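# Seat the lid fully on the box with a suction arm

## Task

Lower the lid onto the box until it is fully seated. It must stay there by itself once the robot no longer holds it, so release suction and move the tool away at the end.

## Robot and tools

Robot: a single six-joint FANUC CRX-5iA arm carrying a vacuum suction cup. The tracked point is the cup point: the centre of the cup rim when nothing touches it. The cup faces along the cup point's own +z axis. From roughly 4 cm behind the rim, the tool body and wrist camera widen to about 9 cm off the axis, so leave room when working near walls or edges.

Scene frame: the origin is on the table top directly under the arm base. +z is up, +x is forward, +y is to the left when facing +x. The base may be slightly tilted. Result lines report end_effector_position in metres and end_effector_quat_wxyz for the cup point in this frame. At long reach the printed position can be a little wrong.

execute_actions takes "actions", a list holding at most one item, plus an optional "pictures" boolean. An empty list (LOOK) sends nothing and returns the state. An action {"rows": [...], "steps": n} carries up to 15 rows and up to 15 steps, each step 1/30 s. Each row is used for one step, and the last row repeats if there are fewer rows than steps. A wait {"steps": n} goes up to 300 steps, counted from the previous result, so reply time uses some of them. A refused call sends nothing.

Each row has 7 numbers, each between -1 and 1: dx, dy, dz, rx, ry, rz, suction. The first six are an offset, not a pose. They are expressed in the cup point's own axes and measured from the cup point pose in the most recent result that showed it. Before any such result exists, and for a second call within one reply, they are measured from wherever the robot is when the call begins. Every row counts from that same base, not from the row before. Scale: 1.0 means 0.6 m of translation or 180 degrees of rotation. rx, ry, rz together form one rotation vector. Any suction value above 0.01 switches the vacuum on; 0.01 or less switches it off, and the setting is kept until changed. A row of all zeros does not hold still: it pulls the arm back to the base pose.

move: "target" is one 7-number row with the same offset meaning, scale and base as above. "speed" is in m/s, from 0.002 to 0.5, default 0.25; rotation is capped at twice that value in rad/s. The path is a straight line lasting 0.5 to 10 s, and it stops at 10 s even if the target is not reached. Rotation takes the shorter direction. The suction value is applied at the start. The path does not slow for obstacles, and the tool can lag, stray or overshoot the speed, especially with the arm nearly straight. The result has a "move:" line giving the outcome (done, off_target, moving, held, fault), the limits that acted (paced means the pose was clipped; held means some steps were blocked, after which the arm may jump fast) and the distance left to the target.

wait: "seconds" from 0 to 10; the robot is sent nothing new. zoom_image: "camera" is one of cam_head_left, cam_head_right, cam_high, cam_low, cam_wrist, and "region" is [x0, y0, x1, y1] in pixels from the top-left, at most 504x504. Replying without any tool call ends every remaining scene.

Control: each step, the commanded pose is clipped to within 70 mm and 16 degrees of the measured pose. If position and orientation cannot both be met, position wins. After an action the arm continues only to the last clipped pose, so check the result and send the remainder in the next call. A "Hand target" line shows where the controller is heading. HELD marks steps where a clearance check (which counts the base mount as part of the arm) blocked the row, and "pose unreachable" reports that check acting.

Suction: the rim is 36 mm across and needs a smooth, flat patch with no holes, seams or object edges under it. suction_measured stays near 0 without a seal and reaches 0.83 or more on an airtight surface. part_present turns on at 0.50 and off below 0.45. Under vacuum the cup shrinks, so the held object sits up to about 12 mm closer to the tool. To release, set the lid down so it rests, switch suction off, then lift at least 15 mm. If the cup seals to the table, switch suction off to free it.

Hazards: the arm is stiff, so aiming even slightly past a firm contact can trigger a fault. A fault happens when contact torque reaches a joint's load limit (144 N m for waist, shoulder and elbow; 36 N m for the three wrist joints) or when any outside force reaches 150 N. The arm then halts for 10 s and drops the rest of the call. Approach contacts slowly with small overshoot. Flange force is an approximate reading that includes the weight of whatever is held. MOTOR HOT warns of overheating, and holding loads heats the motors; the limit locks the brakes. Something may nudge loose objects now and then. Knocking anything off the table fails the task. Drops, slams and hard pushes lower the result, while faster and smoother work raises it. The simulation keeps running while you compose a reply.

Each tool is called as name(argument=value, ...) on one line, values as JSON.

## Session

execute_actions(actions=[])

Scene clock: 0.00 s of 5000.00 s.
end_effector_position=(+0.5020, +0.0229, +0.3950) suction_measured=0.01 part_present=0 end_effector_quat_wxyz=(+0.000, -0.020, +1.000, -0.003)
Joint positions: [ 0.263  0.128  0.195  0.003 -1.632 -0.266]
Joint velocities: [-0.    -0.     0.001  0.     0.     0.   ]
Flange force (N, the push that the arm receives, along the end effector's own x y z axes): no reading
Hand target: +0.502, +0.023, +0.395; +0.000, -0.020, +1.000, -0.003

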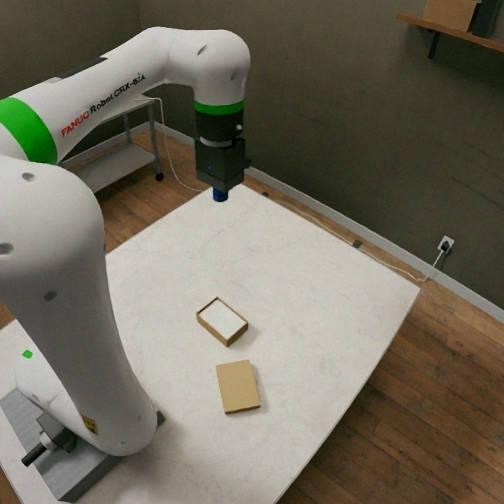

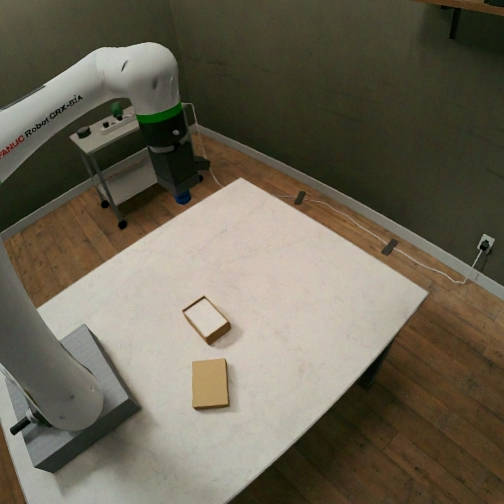

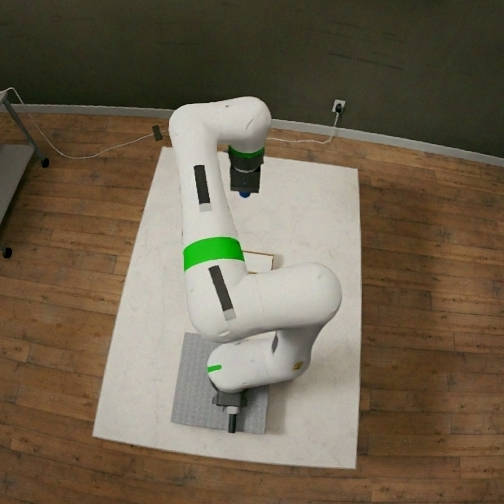

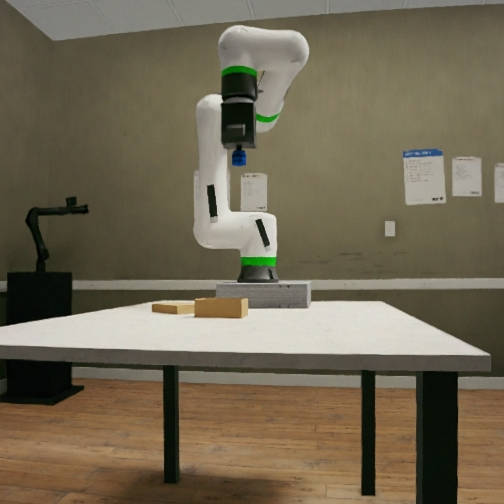

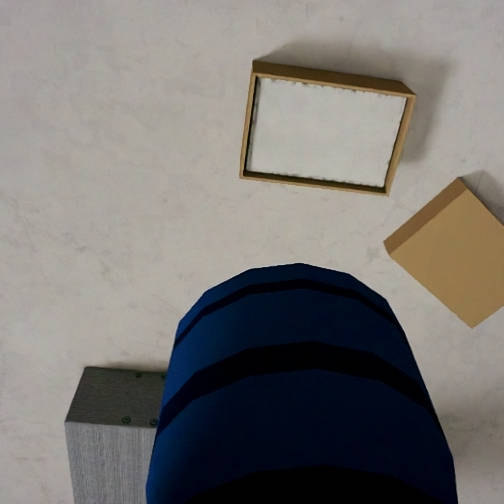

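move(target=[0.163,-0.1,0.412,0,0,0.04,0], speed=0.35)

Scene clock: 26.67 s of 5000.00 s.
end_effector_position=(+0.4070, -0.0423, +0.1482) suction_measured=0.01 part_present=0 end_effector_quat_wxyz=(+0.000, +0.042, +0.999, -0.003)
Joint positions: [ 0.177  0.042 -0.501  0.003 -1.023 -0.306]
Joint velocities: [ 0.     0.001 -0.    -0.     0.     0.001]
Flange force (N, the push that the arm receives, along the end effector's own x y z axes): [4.7 -2.0 -2.8]
Hand target: +0.407, -0.042, +0.148; +0.000, +0.042, +0.999, -0.003
Off the commanded pose: 0.000 m, 0 deg.
After step 90, 22.37 s passed at rest.
move: done

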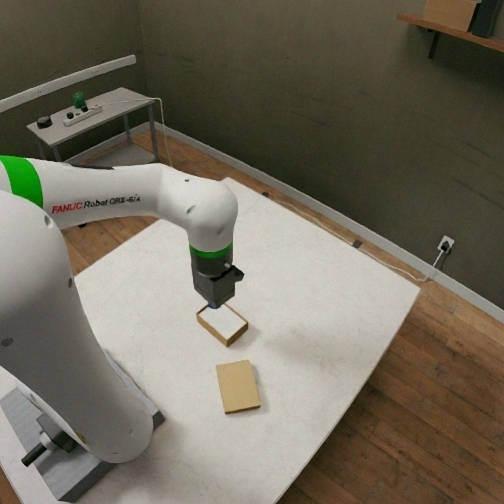

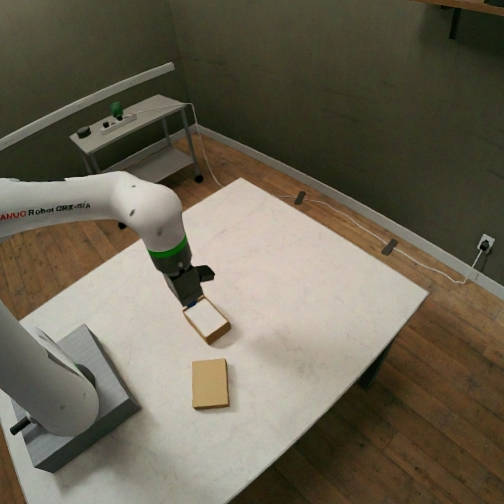

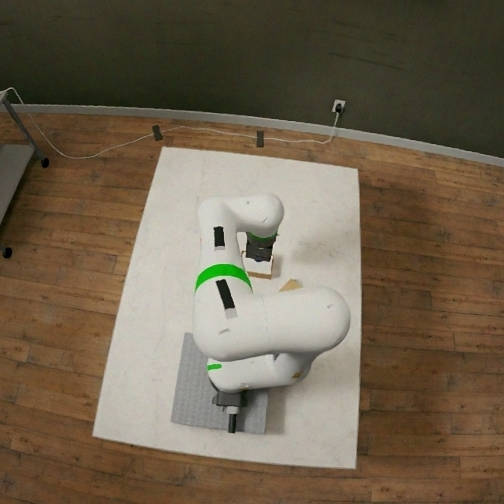

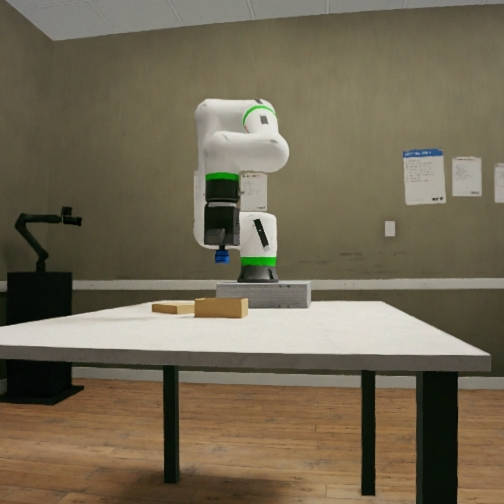

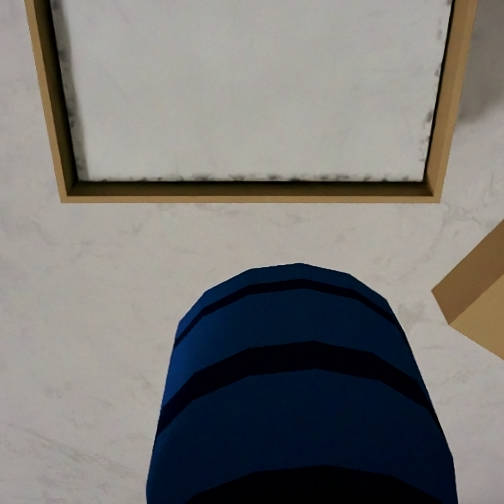

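move(target=[0.21,-0.297,0,0,0,0.189,0], speed=0.35)

Scene clock: 33.50 s of 5000.00 s.
end_effector_position=(+0.2664, -0.2106, +0.1499) suction_measured=0.01 part_present=0 end_effector_quat_wxyz=(+0.001, +0.332, +0.943, -0.005)
Joint positions: [-0.319 -0.145 -0.677  0.003 -1.033 -0.404]
Joint velocities: [-0.     0.     0.001 -0.001 -0.    -0.001]
Flange force (N, the push that the arm receives, along the end effector's own x y z axes): [2.6 0.0 -4.3]
Hand target: +0.266, -0.211, +0.150; +0.001, +0.332, +0.943, -0.005
Off the commanded pose: 0.001 m, 0 deg.
After step 90, 2.50 s passed at rest.
move: done

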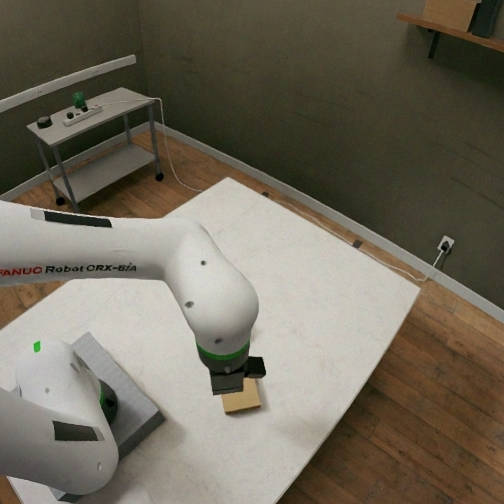

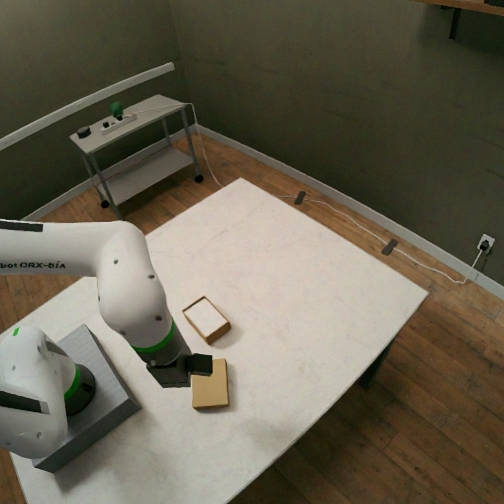

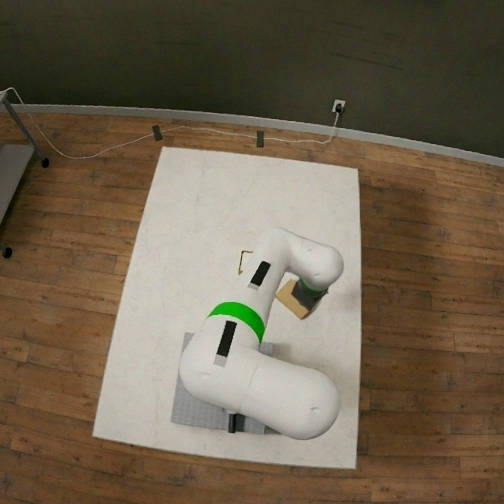

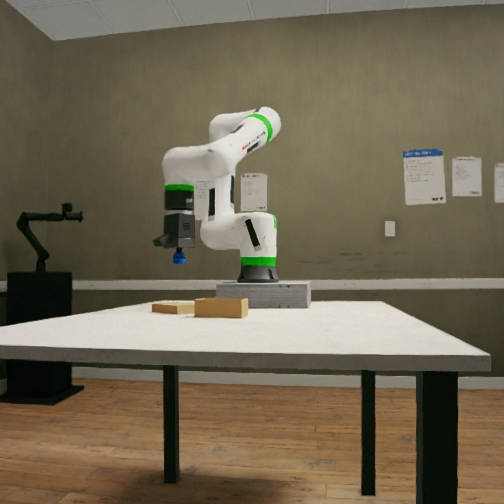

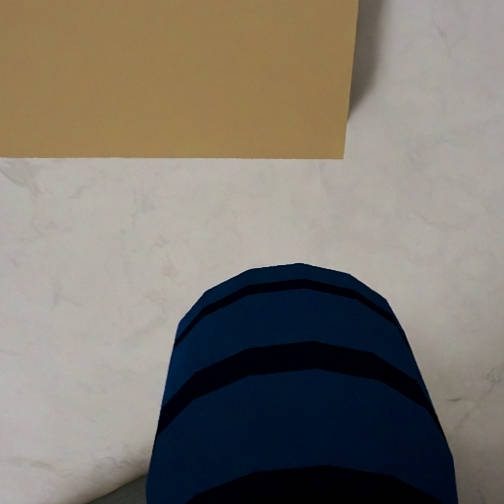

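move(target=[-0.04,0.061,0.003,0,0,0,0])

Scene clock: 39.57 s of 5000.00 s.
end_effector_position=(+0.3081, -0.1969, +0.1478) suction_measured=0.01 part_present=0 end_effector_quat_wxyz=(+0.001, +0.332, +0.943, -0.005)
Joint positions: [-0.248 -0.069 -0.615  0.003 -1.019 -0.475]
Joint velocities: [ 0.001  0.001  0.     0.001  0.    -0.002]
Flange force (N, the push that the arm receives, along the end effector's own x y z axes): [4.6 -1.1 -0.9]
Hand target: +0.308, -0.197, +0.148; +0.001, +0.332, +0.943, -0.005
Off the commanded pose: 0.000 m, 0 deg.
After step 90, 2.33 s passed at rest.
move: done

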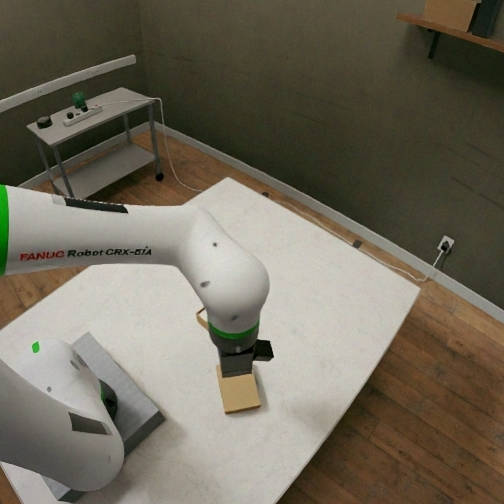

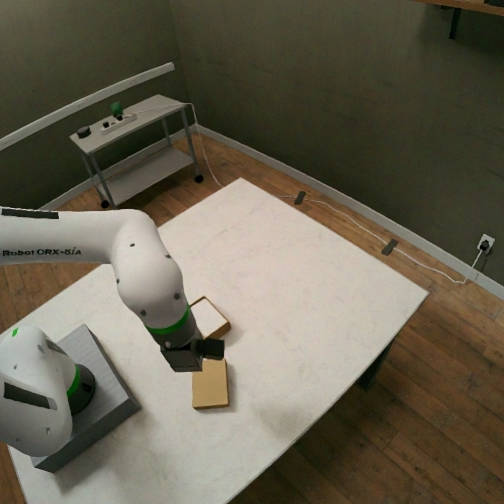

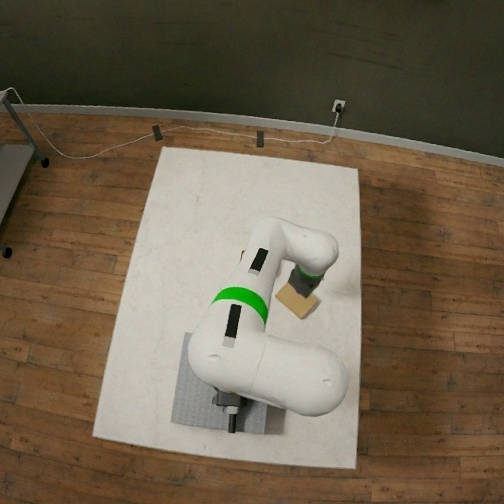

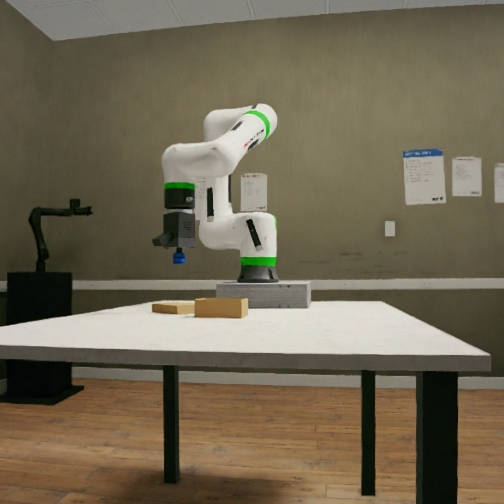

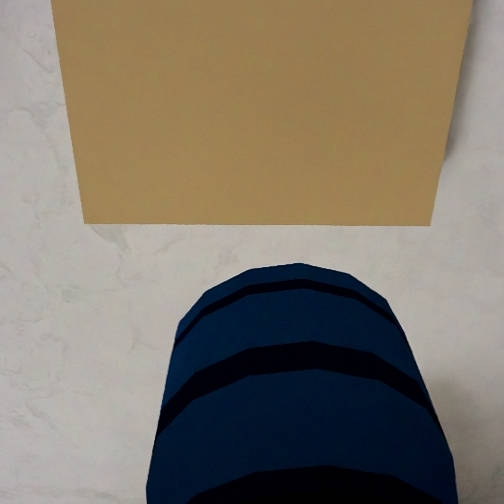

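move(target=[0,0,0.18,0,0,0,1], speed=0.15)

move(target=[0,0,0.024,0,0,0,1], speed=0.02)

move(target=[0,0,-0.13,0,0,0,1], speed=0.15)

Scene clock: 59.63 s of 5000.00 s.
end_effector_position=(+0.3082, -0.1974, +0.0395) suction_measured=0.01 part_present=0 end_effector_quat_wxyz=(+0.001, +0.332, +0.943, -0.004)
Joint positions: [-0.248  0.151 -0.716  0.003 -0.698 -0.475]
Joint velocities: [-0.001  0.002  0.001  0.001  0.001  0.001]
Flange force (N, the push that the arm receives, along the end effector's own x y z axes): [0.6 -3.0 -2.6]
Hand target: +0.308, -0.197, +0.039; +0.001, +0.332, +0.943, -0.004
Off the commanded pose: 0.001 m, 0 deg.
After step 90, 15.97 s passed at rest.
move: done

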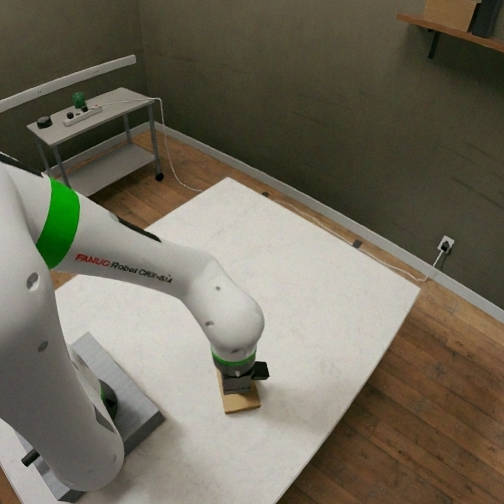

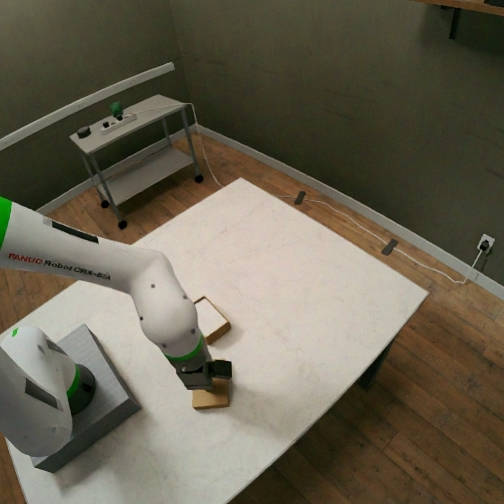

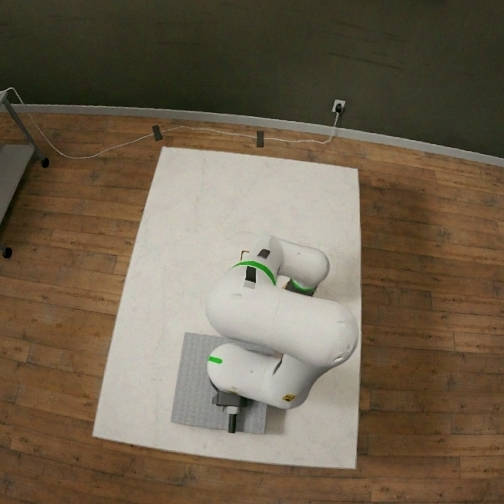

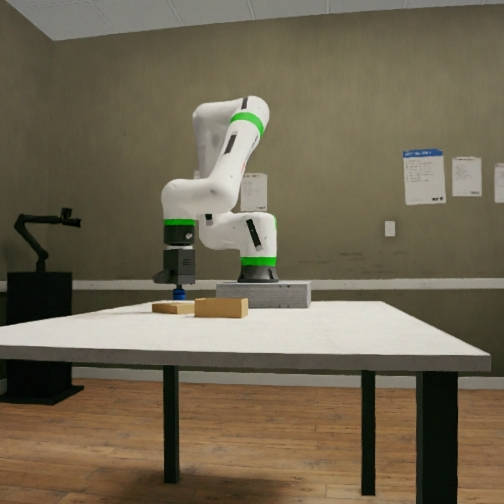

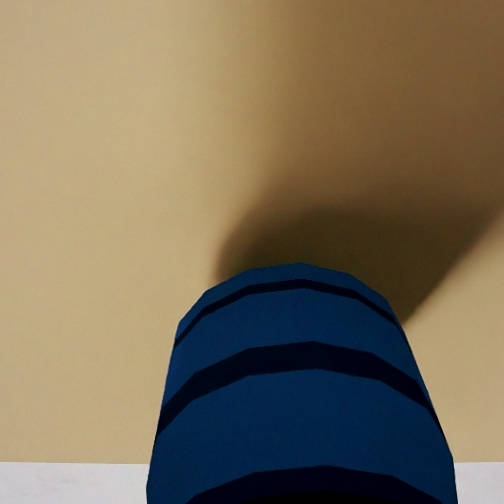

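Scene clock: 60.57 s of 5000.00 s.
end_effector_position=(+0.3082, -0.1975, +0.0250) suction_measured=0.96 part_present=1 end_effector_quat_wxyz=(+0.001, +0.332, +0.943, -0.004)
Joint positions: [-0.248  0.187 -0.723  0.003 -0.654 -0.475]
Joint velocities: [-0.    -0.    -0.001  0.     0.001 -0.002]
Flange force (N, the push that the arm receives, along the end effector's own x y z axes): [-0.1 -1.4 -3.3]
Hand target: +0.308, -0.198, +0.025; +0.001, +0.332, +0.943, -0.004
Off the commanded pose: 0.000 m, 0 deg.
move: done

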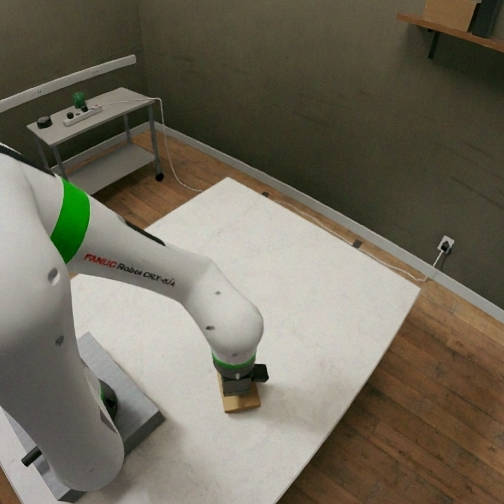

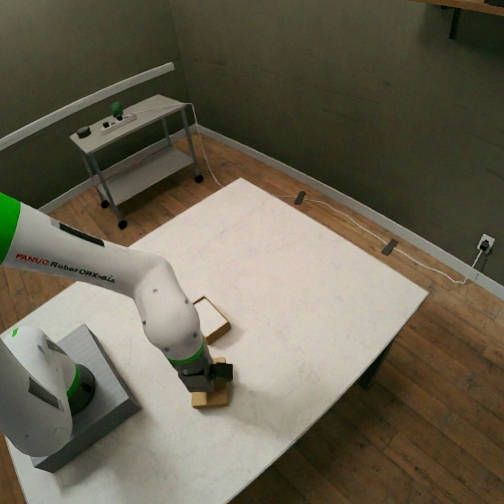

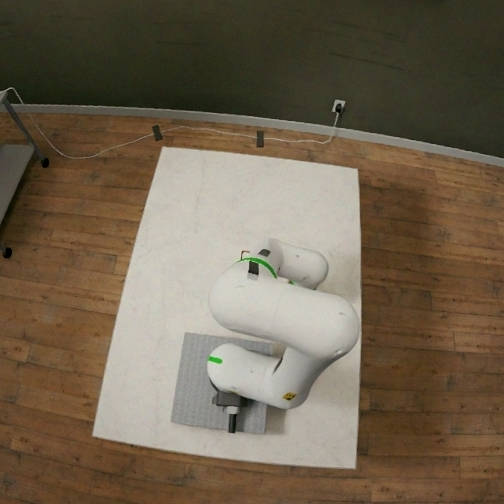

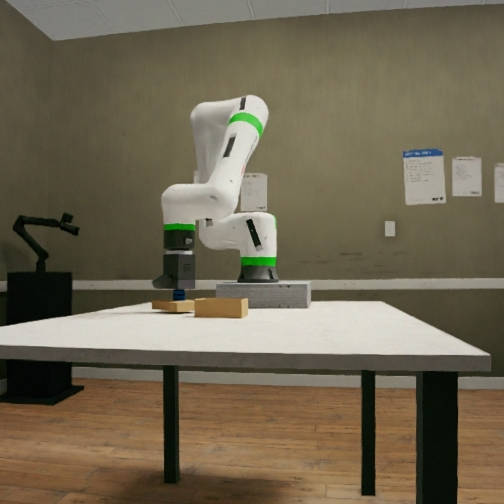

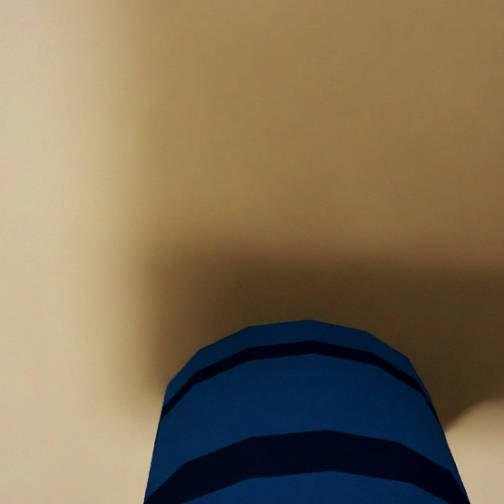

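Scene clock: 61.47 s of 5000.00 s.
end_effector_position=(+0.3081, -0.1972, +0.1033) suction_measured=0.98 part_present=1 end_effector_quat_wxyz=(+0.001, +0.332, +0.943, -0.004)
Joint positions: [-0.248  0.009 -0.666  0.003 -0.89  -0.475]
Joint velocities: [ 0.001 -0.001 -0.001 -0.001 -0.001 -0.003]
Flange force (N, the push that the arm receives, along the end effector's own x y z axes): [-4.0 -3.1 -0.4]
Hand target: +0.308, -0.197, +0.103; +0.001, +0.332, +0.943, -0.004
Off the commanded pose: 0.000 m, 0 deg.
move: done

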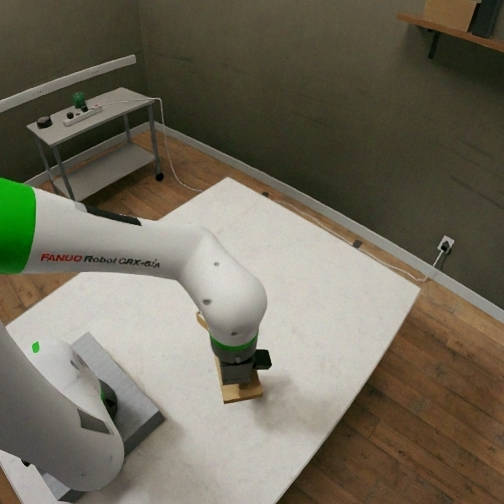

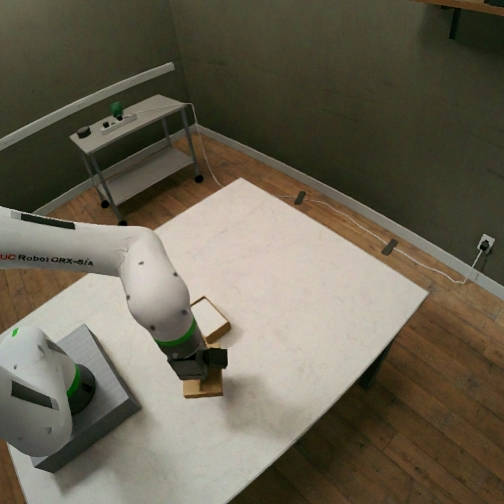

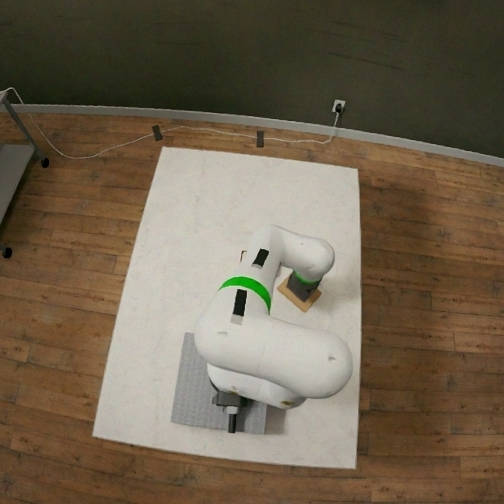

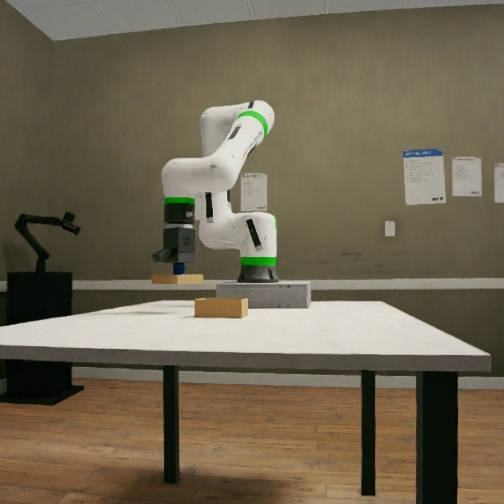

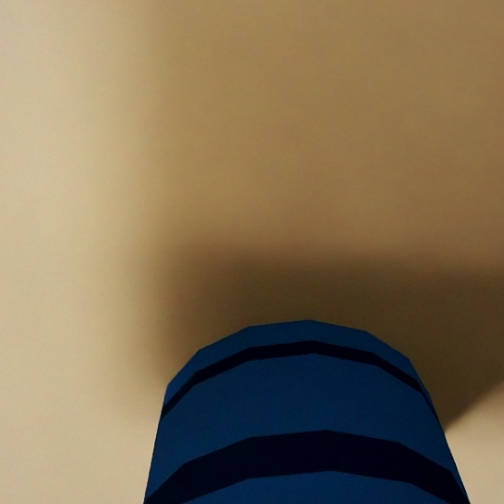

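move(target=[0.0162,0.3267,0,0,0,-0.191,1])

move(target=[0,0,0.052,0,0,0,1], speed=0.06)

zoom_image(camera="cam_low", region=[175,260,265,330])

zoom_image(camera="cam_head_left", region=[180,270,270,360])

Scene clock: 79.23 s of 5000.00 s.
end_effector_position=(+0.4234, -0.0372, +0.1019) suction_measured=0.98 part_present=1 end_effector_quat_wxyz=(+0.000, +0.039, +0.999, -0.003)
Joint positions: [ 0.181  0.153 -0.507  0.003 -0.905 -0.304]
Joint velocities: [ 0.001  0.001  0.001 -0.001 -0.     0.   ]
Flange force (N, the push that the arm receives, along the end effector's own x y z axes): [2.7 -1.6 -2.3]
Hand target: +0.423, -0.037, +0.102; +0.000, +0.038, +0.999, -0.003
Off the commanded pose: 0.001 m, 0 deg.
After step 90, 13.17 s passed at rest.
move: done

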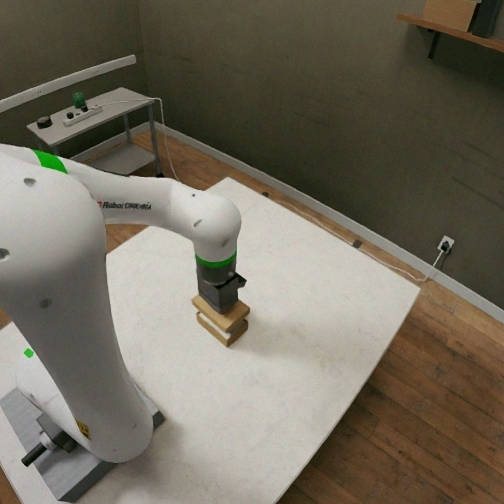

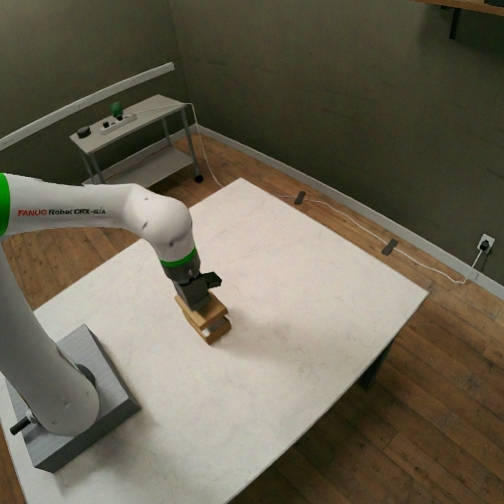

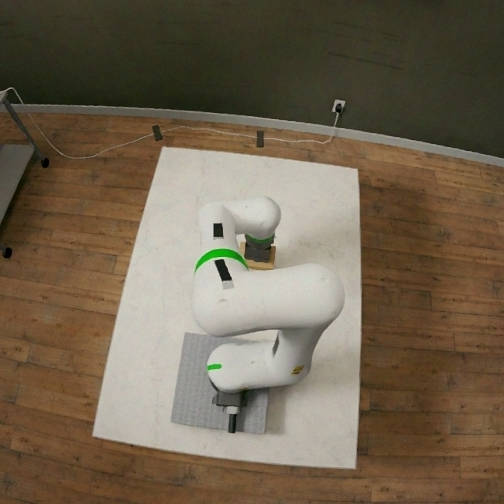

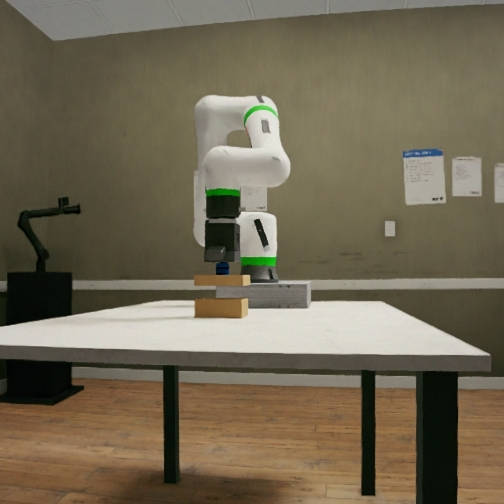

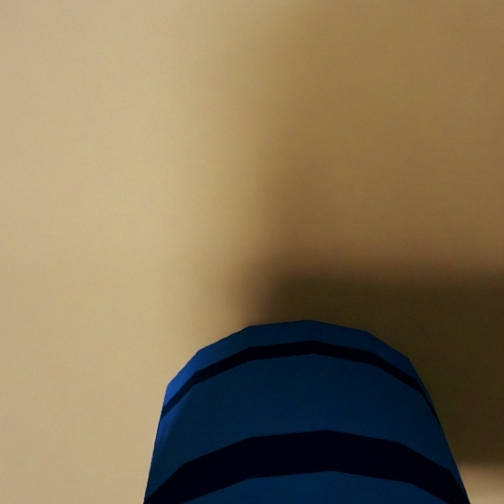

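Scene clock: 80.07 s of 5000.00 s.
end_effector_position=(+0.4234, -0.0372, +0.0706) suction_measured=0.98 part_present=1 end_effector_quat_wxyz=(+0.000, +0.038, +0.999, -0.003)
Joint positions: [ 0.181  0.21  -0.532  0.003 -0.822 -0.304]
Joint velocities: [-0.     0.001  0.001  0.     0.    -0.   ]
Flange force (N, the push that the arm receives, along the end effector's own x y z axes): [2.1 -4.5 -1.5]
Hand target: +0.423, -0.037, +0.071; +0.000, +0.038, +0.999, -0.003
Off the commanded pose: 0.000 m, 0 deg.
move: done

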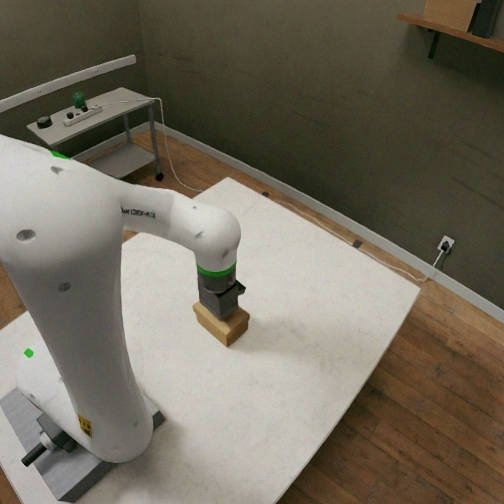

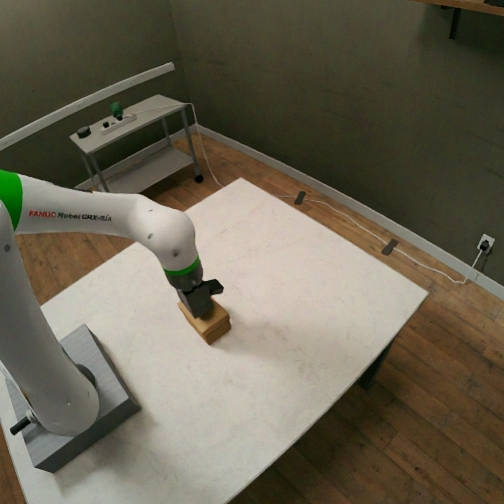

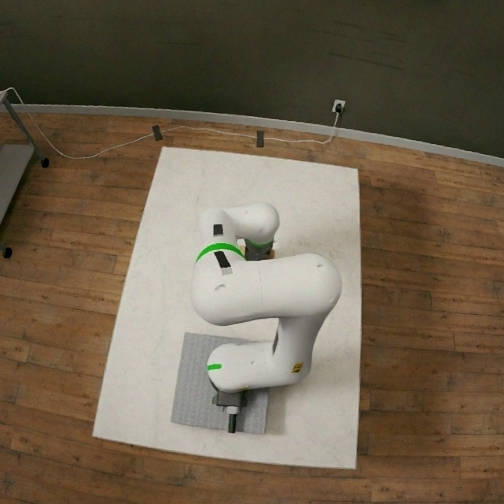

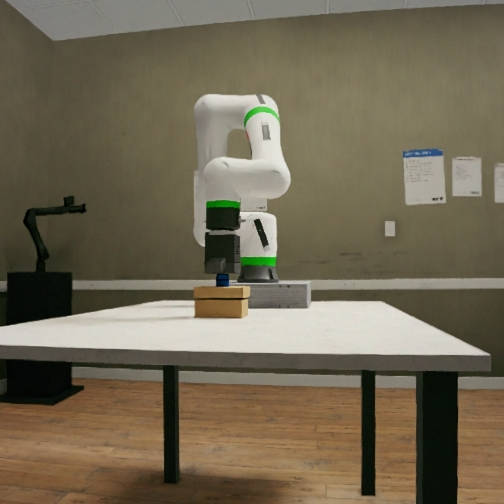

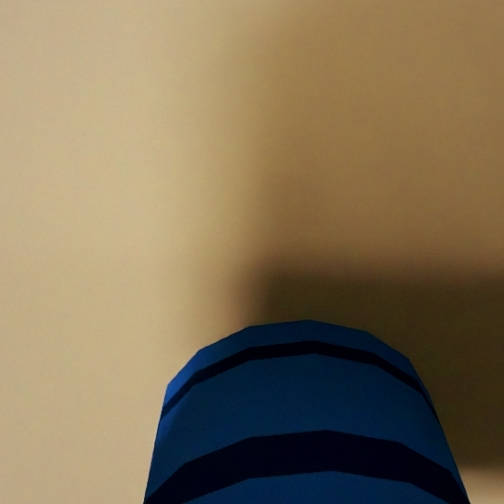

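Region (175, 260, 265, 330) of cam_low's 504x504 image, scaled by 5.600, with more detail than that image has.

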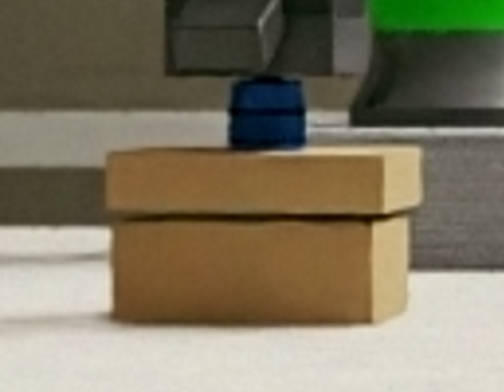

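Region (180, 270, 270, 360) of cam_head_left's 504x504 image, scaled by 5.600, with more detail than that image has.

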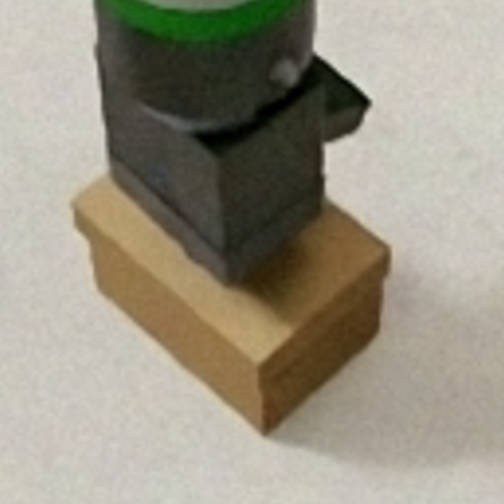

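move(target=[0,-0.0028,0,0,0,0,1], speed=0.01)

move(target=[0,0,0.0125,0,0,0,1], speed=0.01)

zoom_image(camera="cam_low", region=[175,260,265,330])

zoom_image(camera="cam_head_left", region=[180,270,270,360])

Scene clock: 94.43 s of 5000.00 s.
end_effector_position=(+0.4232, -0.0389, +0.0706) suction_measured=0.98 part_present=1 end_effector_quat_wxyz=(+0.000, +0.038, +0.999, -0.003)
Joint positions: [ 0.177  0.21  -0.532  0.003 -0.822 -0.3  ]
Joint velocities: [-0.     0.     0.002  0.     0.     0.   ]
Flange force (N, the push that the arm receives, along the end effector's own x y z axes): [0.4 -0.2 -2.0]
Hand target: +0.423, -0.039, +0.071; +0.000, +0.038, +0.999, -0.003
Off the commanded pose: 0.000 m, 0 deg.
After step 90, 10.67 s passed at rest.
move: done

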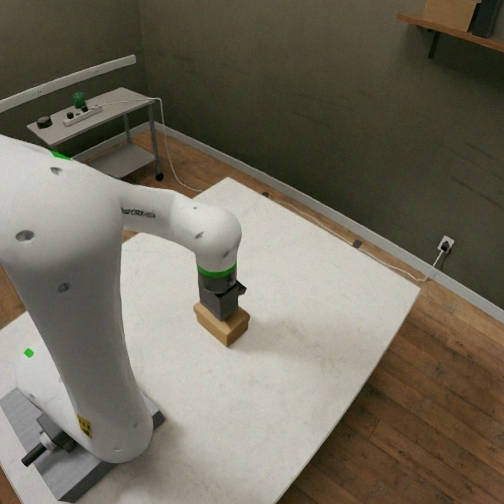

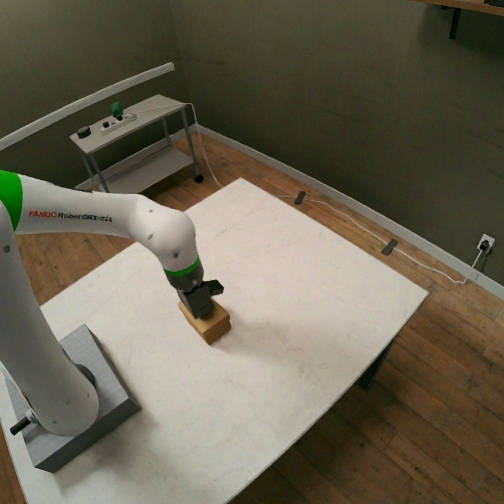

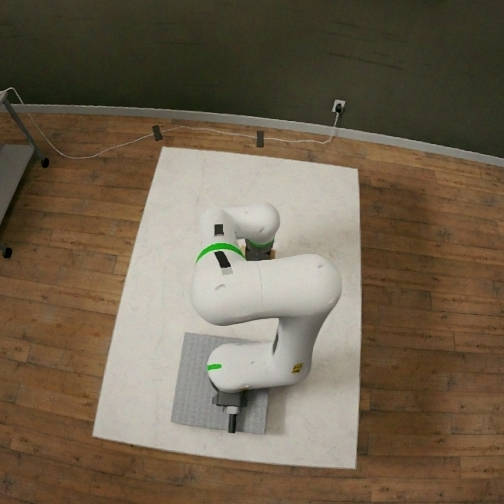

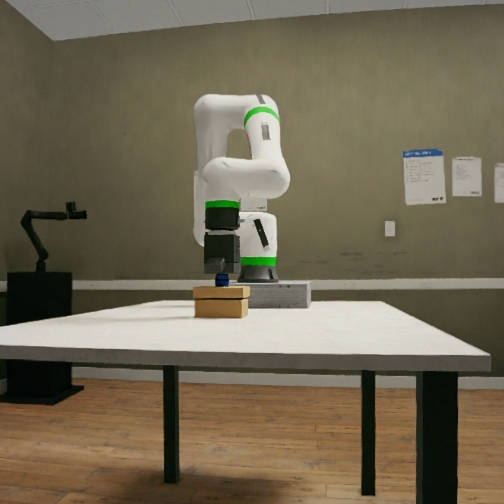

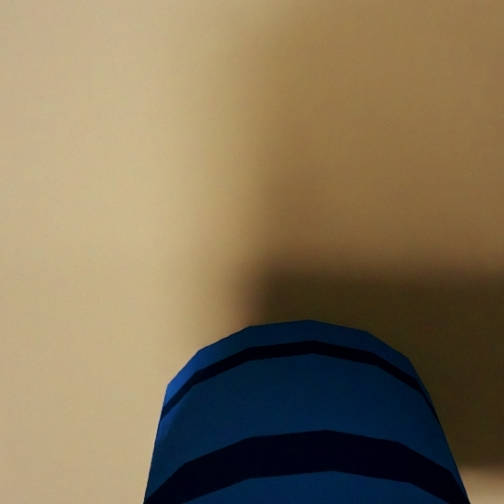

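Scene clock: 95.40 s of 5000.00 s.
end_effector_position=(+0.4232, -0.0390, +0.0631) suction_measured=0.98 part_present=1 end_effector_quat_wxyz=(+0.000, +0.038, +0.999, -0.003)
Joint positions: [ 0.177  0.225 -0.537  0.003 -0.803 -0.3  ]
Joint velocities: [-0.     0.001 -0.001  0.     0.    -0.   ]
Flange force (N, the push that the arm receives, along the end effector's own x y z axes): [-0.7 -2.7 -1.9]
Hand target: +0.423, -0.039, +0.063; +0.000, +0.038, +0.999, -0.003
Off the commanded pose: 0.000 m, 0 deg.
move: done

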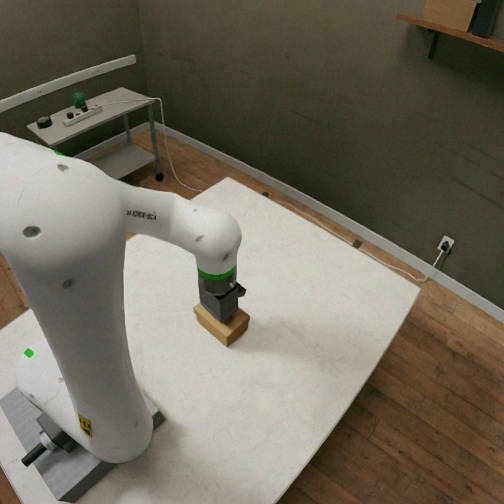

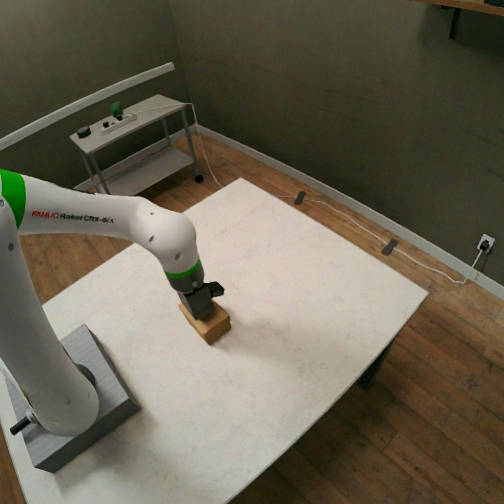

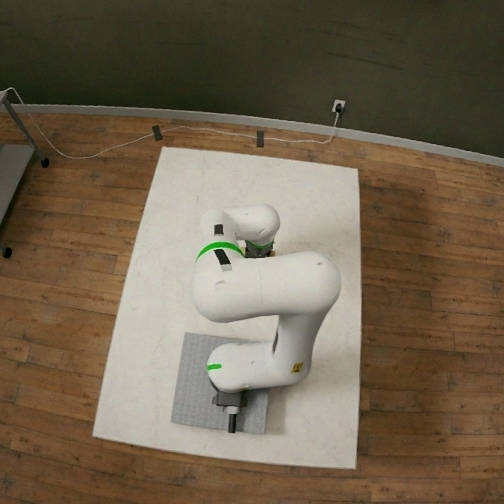

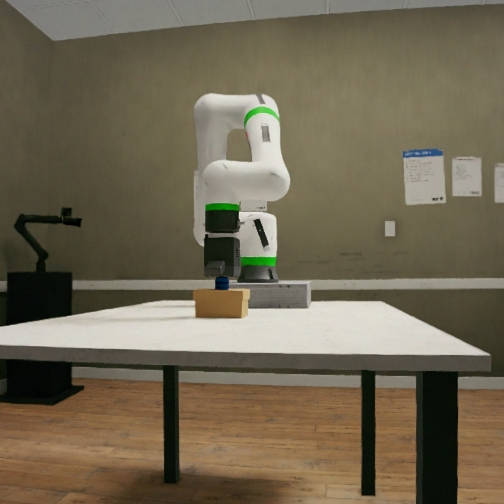

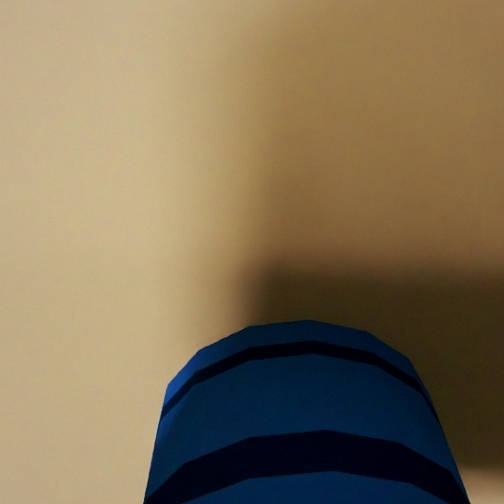

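Region (175, 260, 265, 330) of cam_low's 504x504 image, scaled by 5.600, with more detail than that image has.

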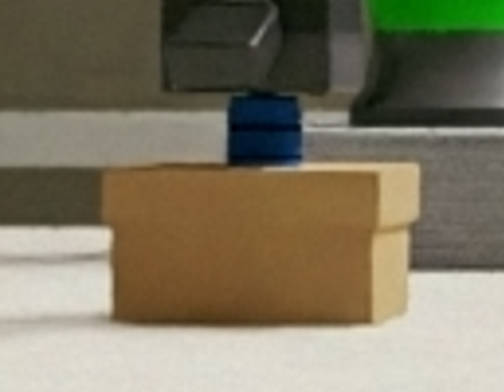

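Region (180, 270, 270, 360) of cam_head_left's 504x504 image, scaled by 5.600, with more detail than that image has.

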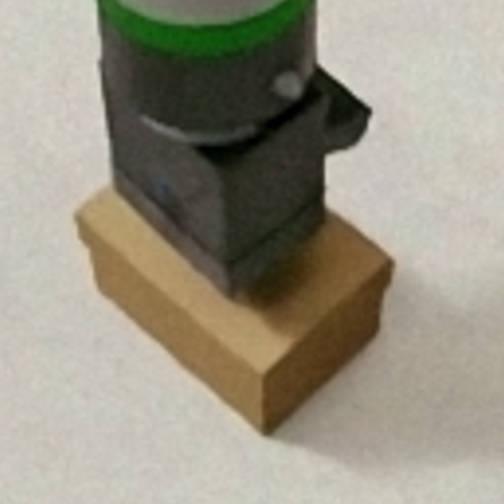

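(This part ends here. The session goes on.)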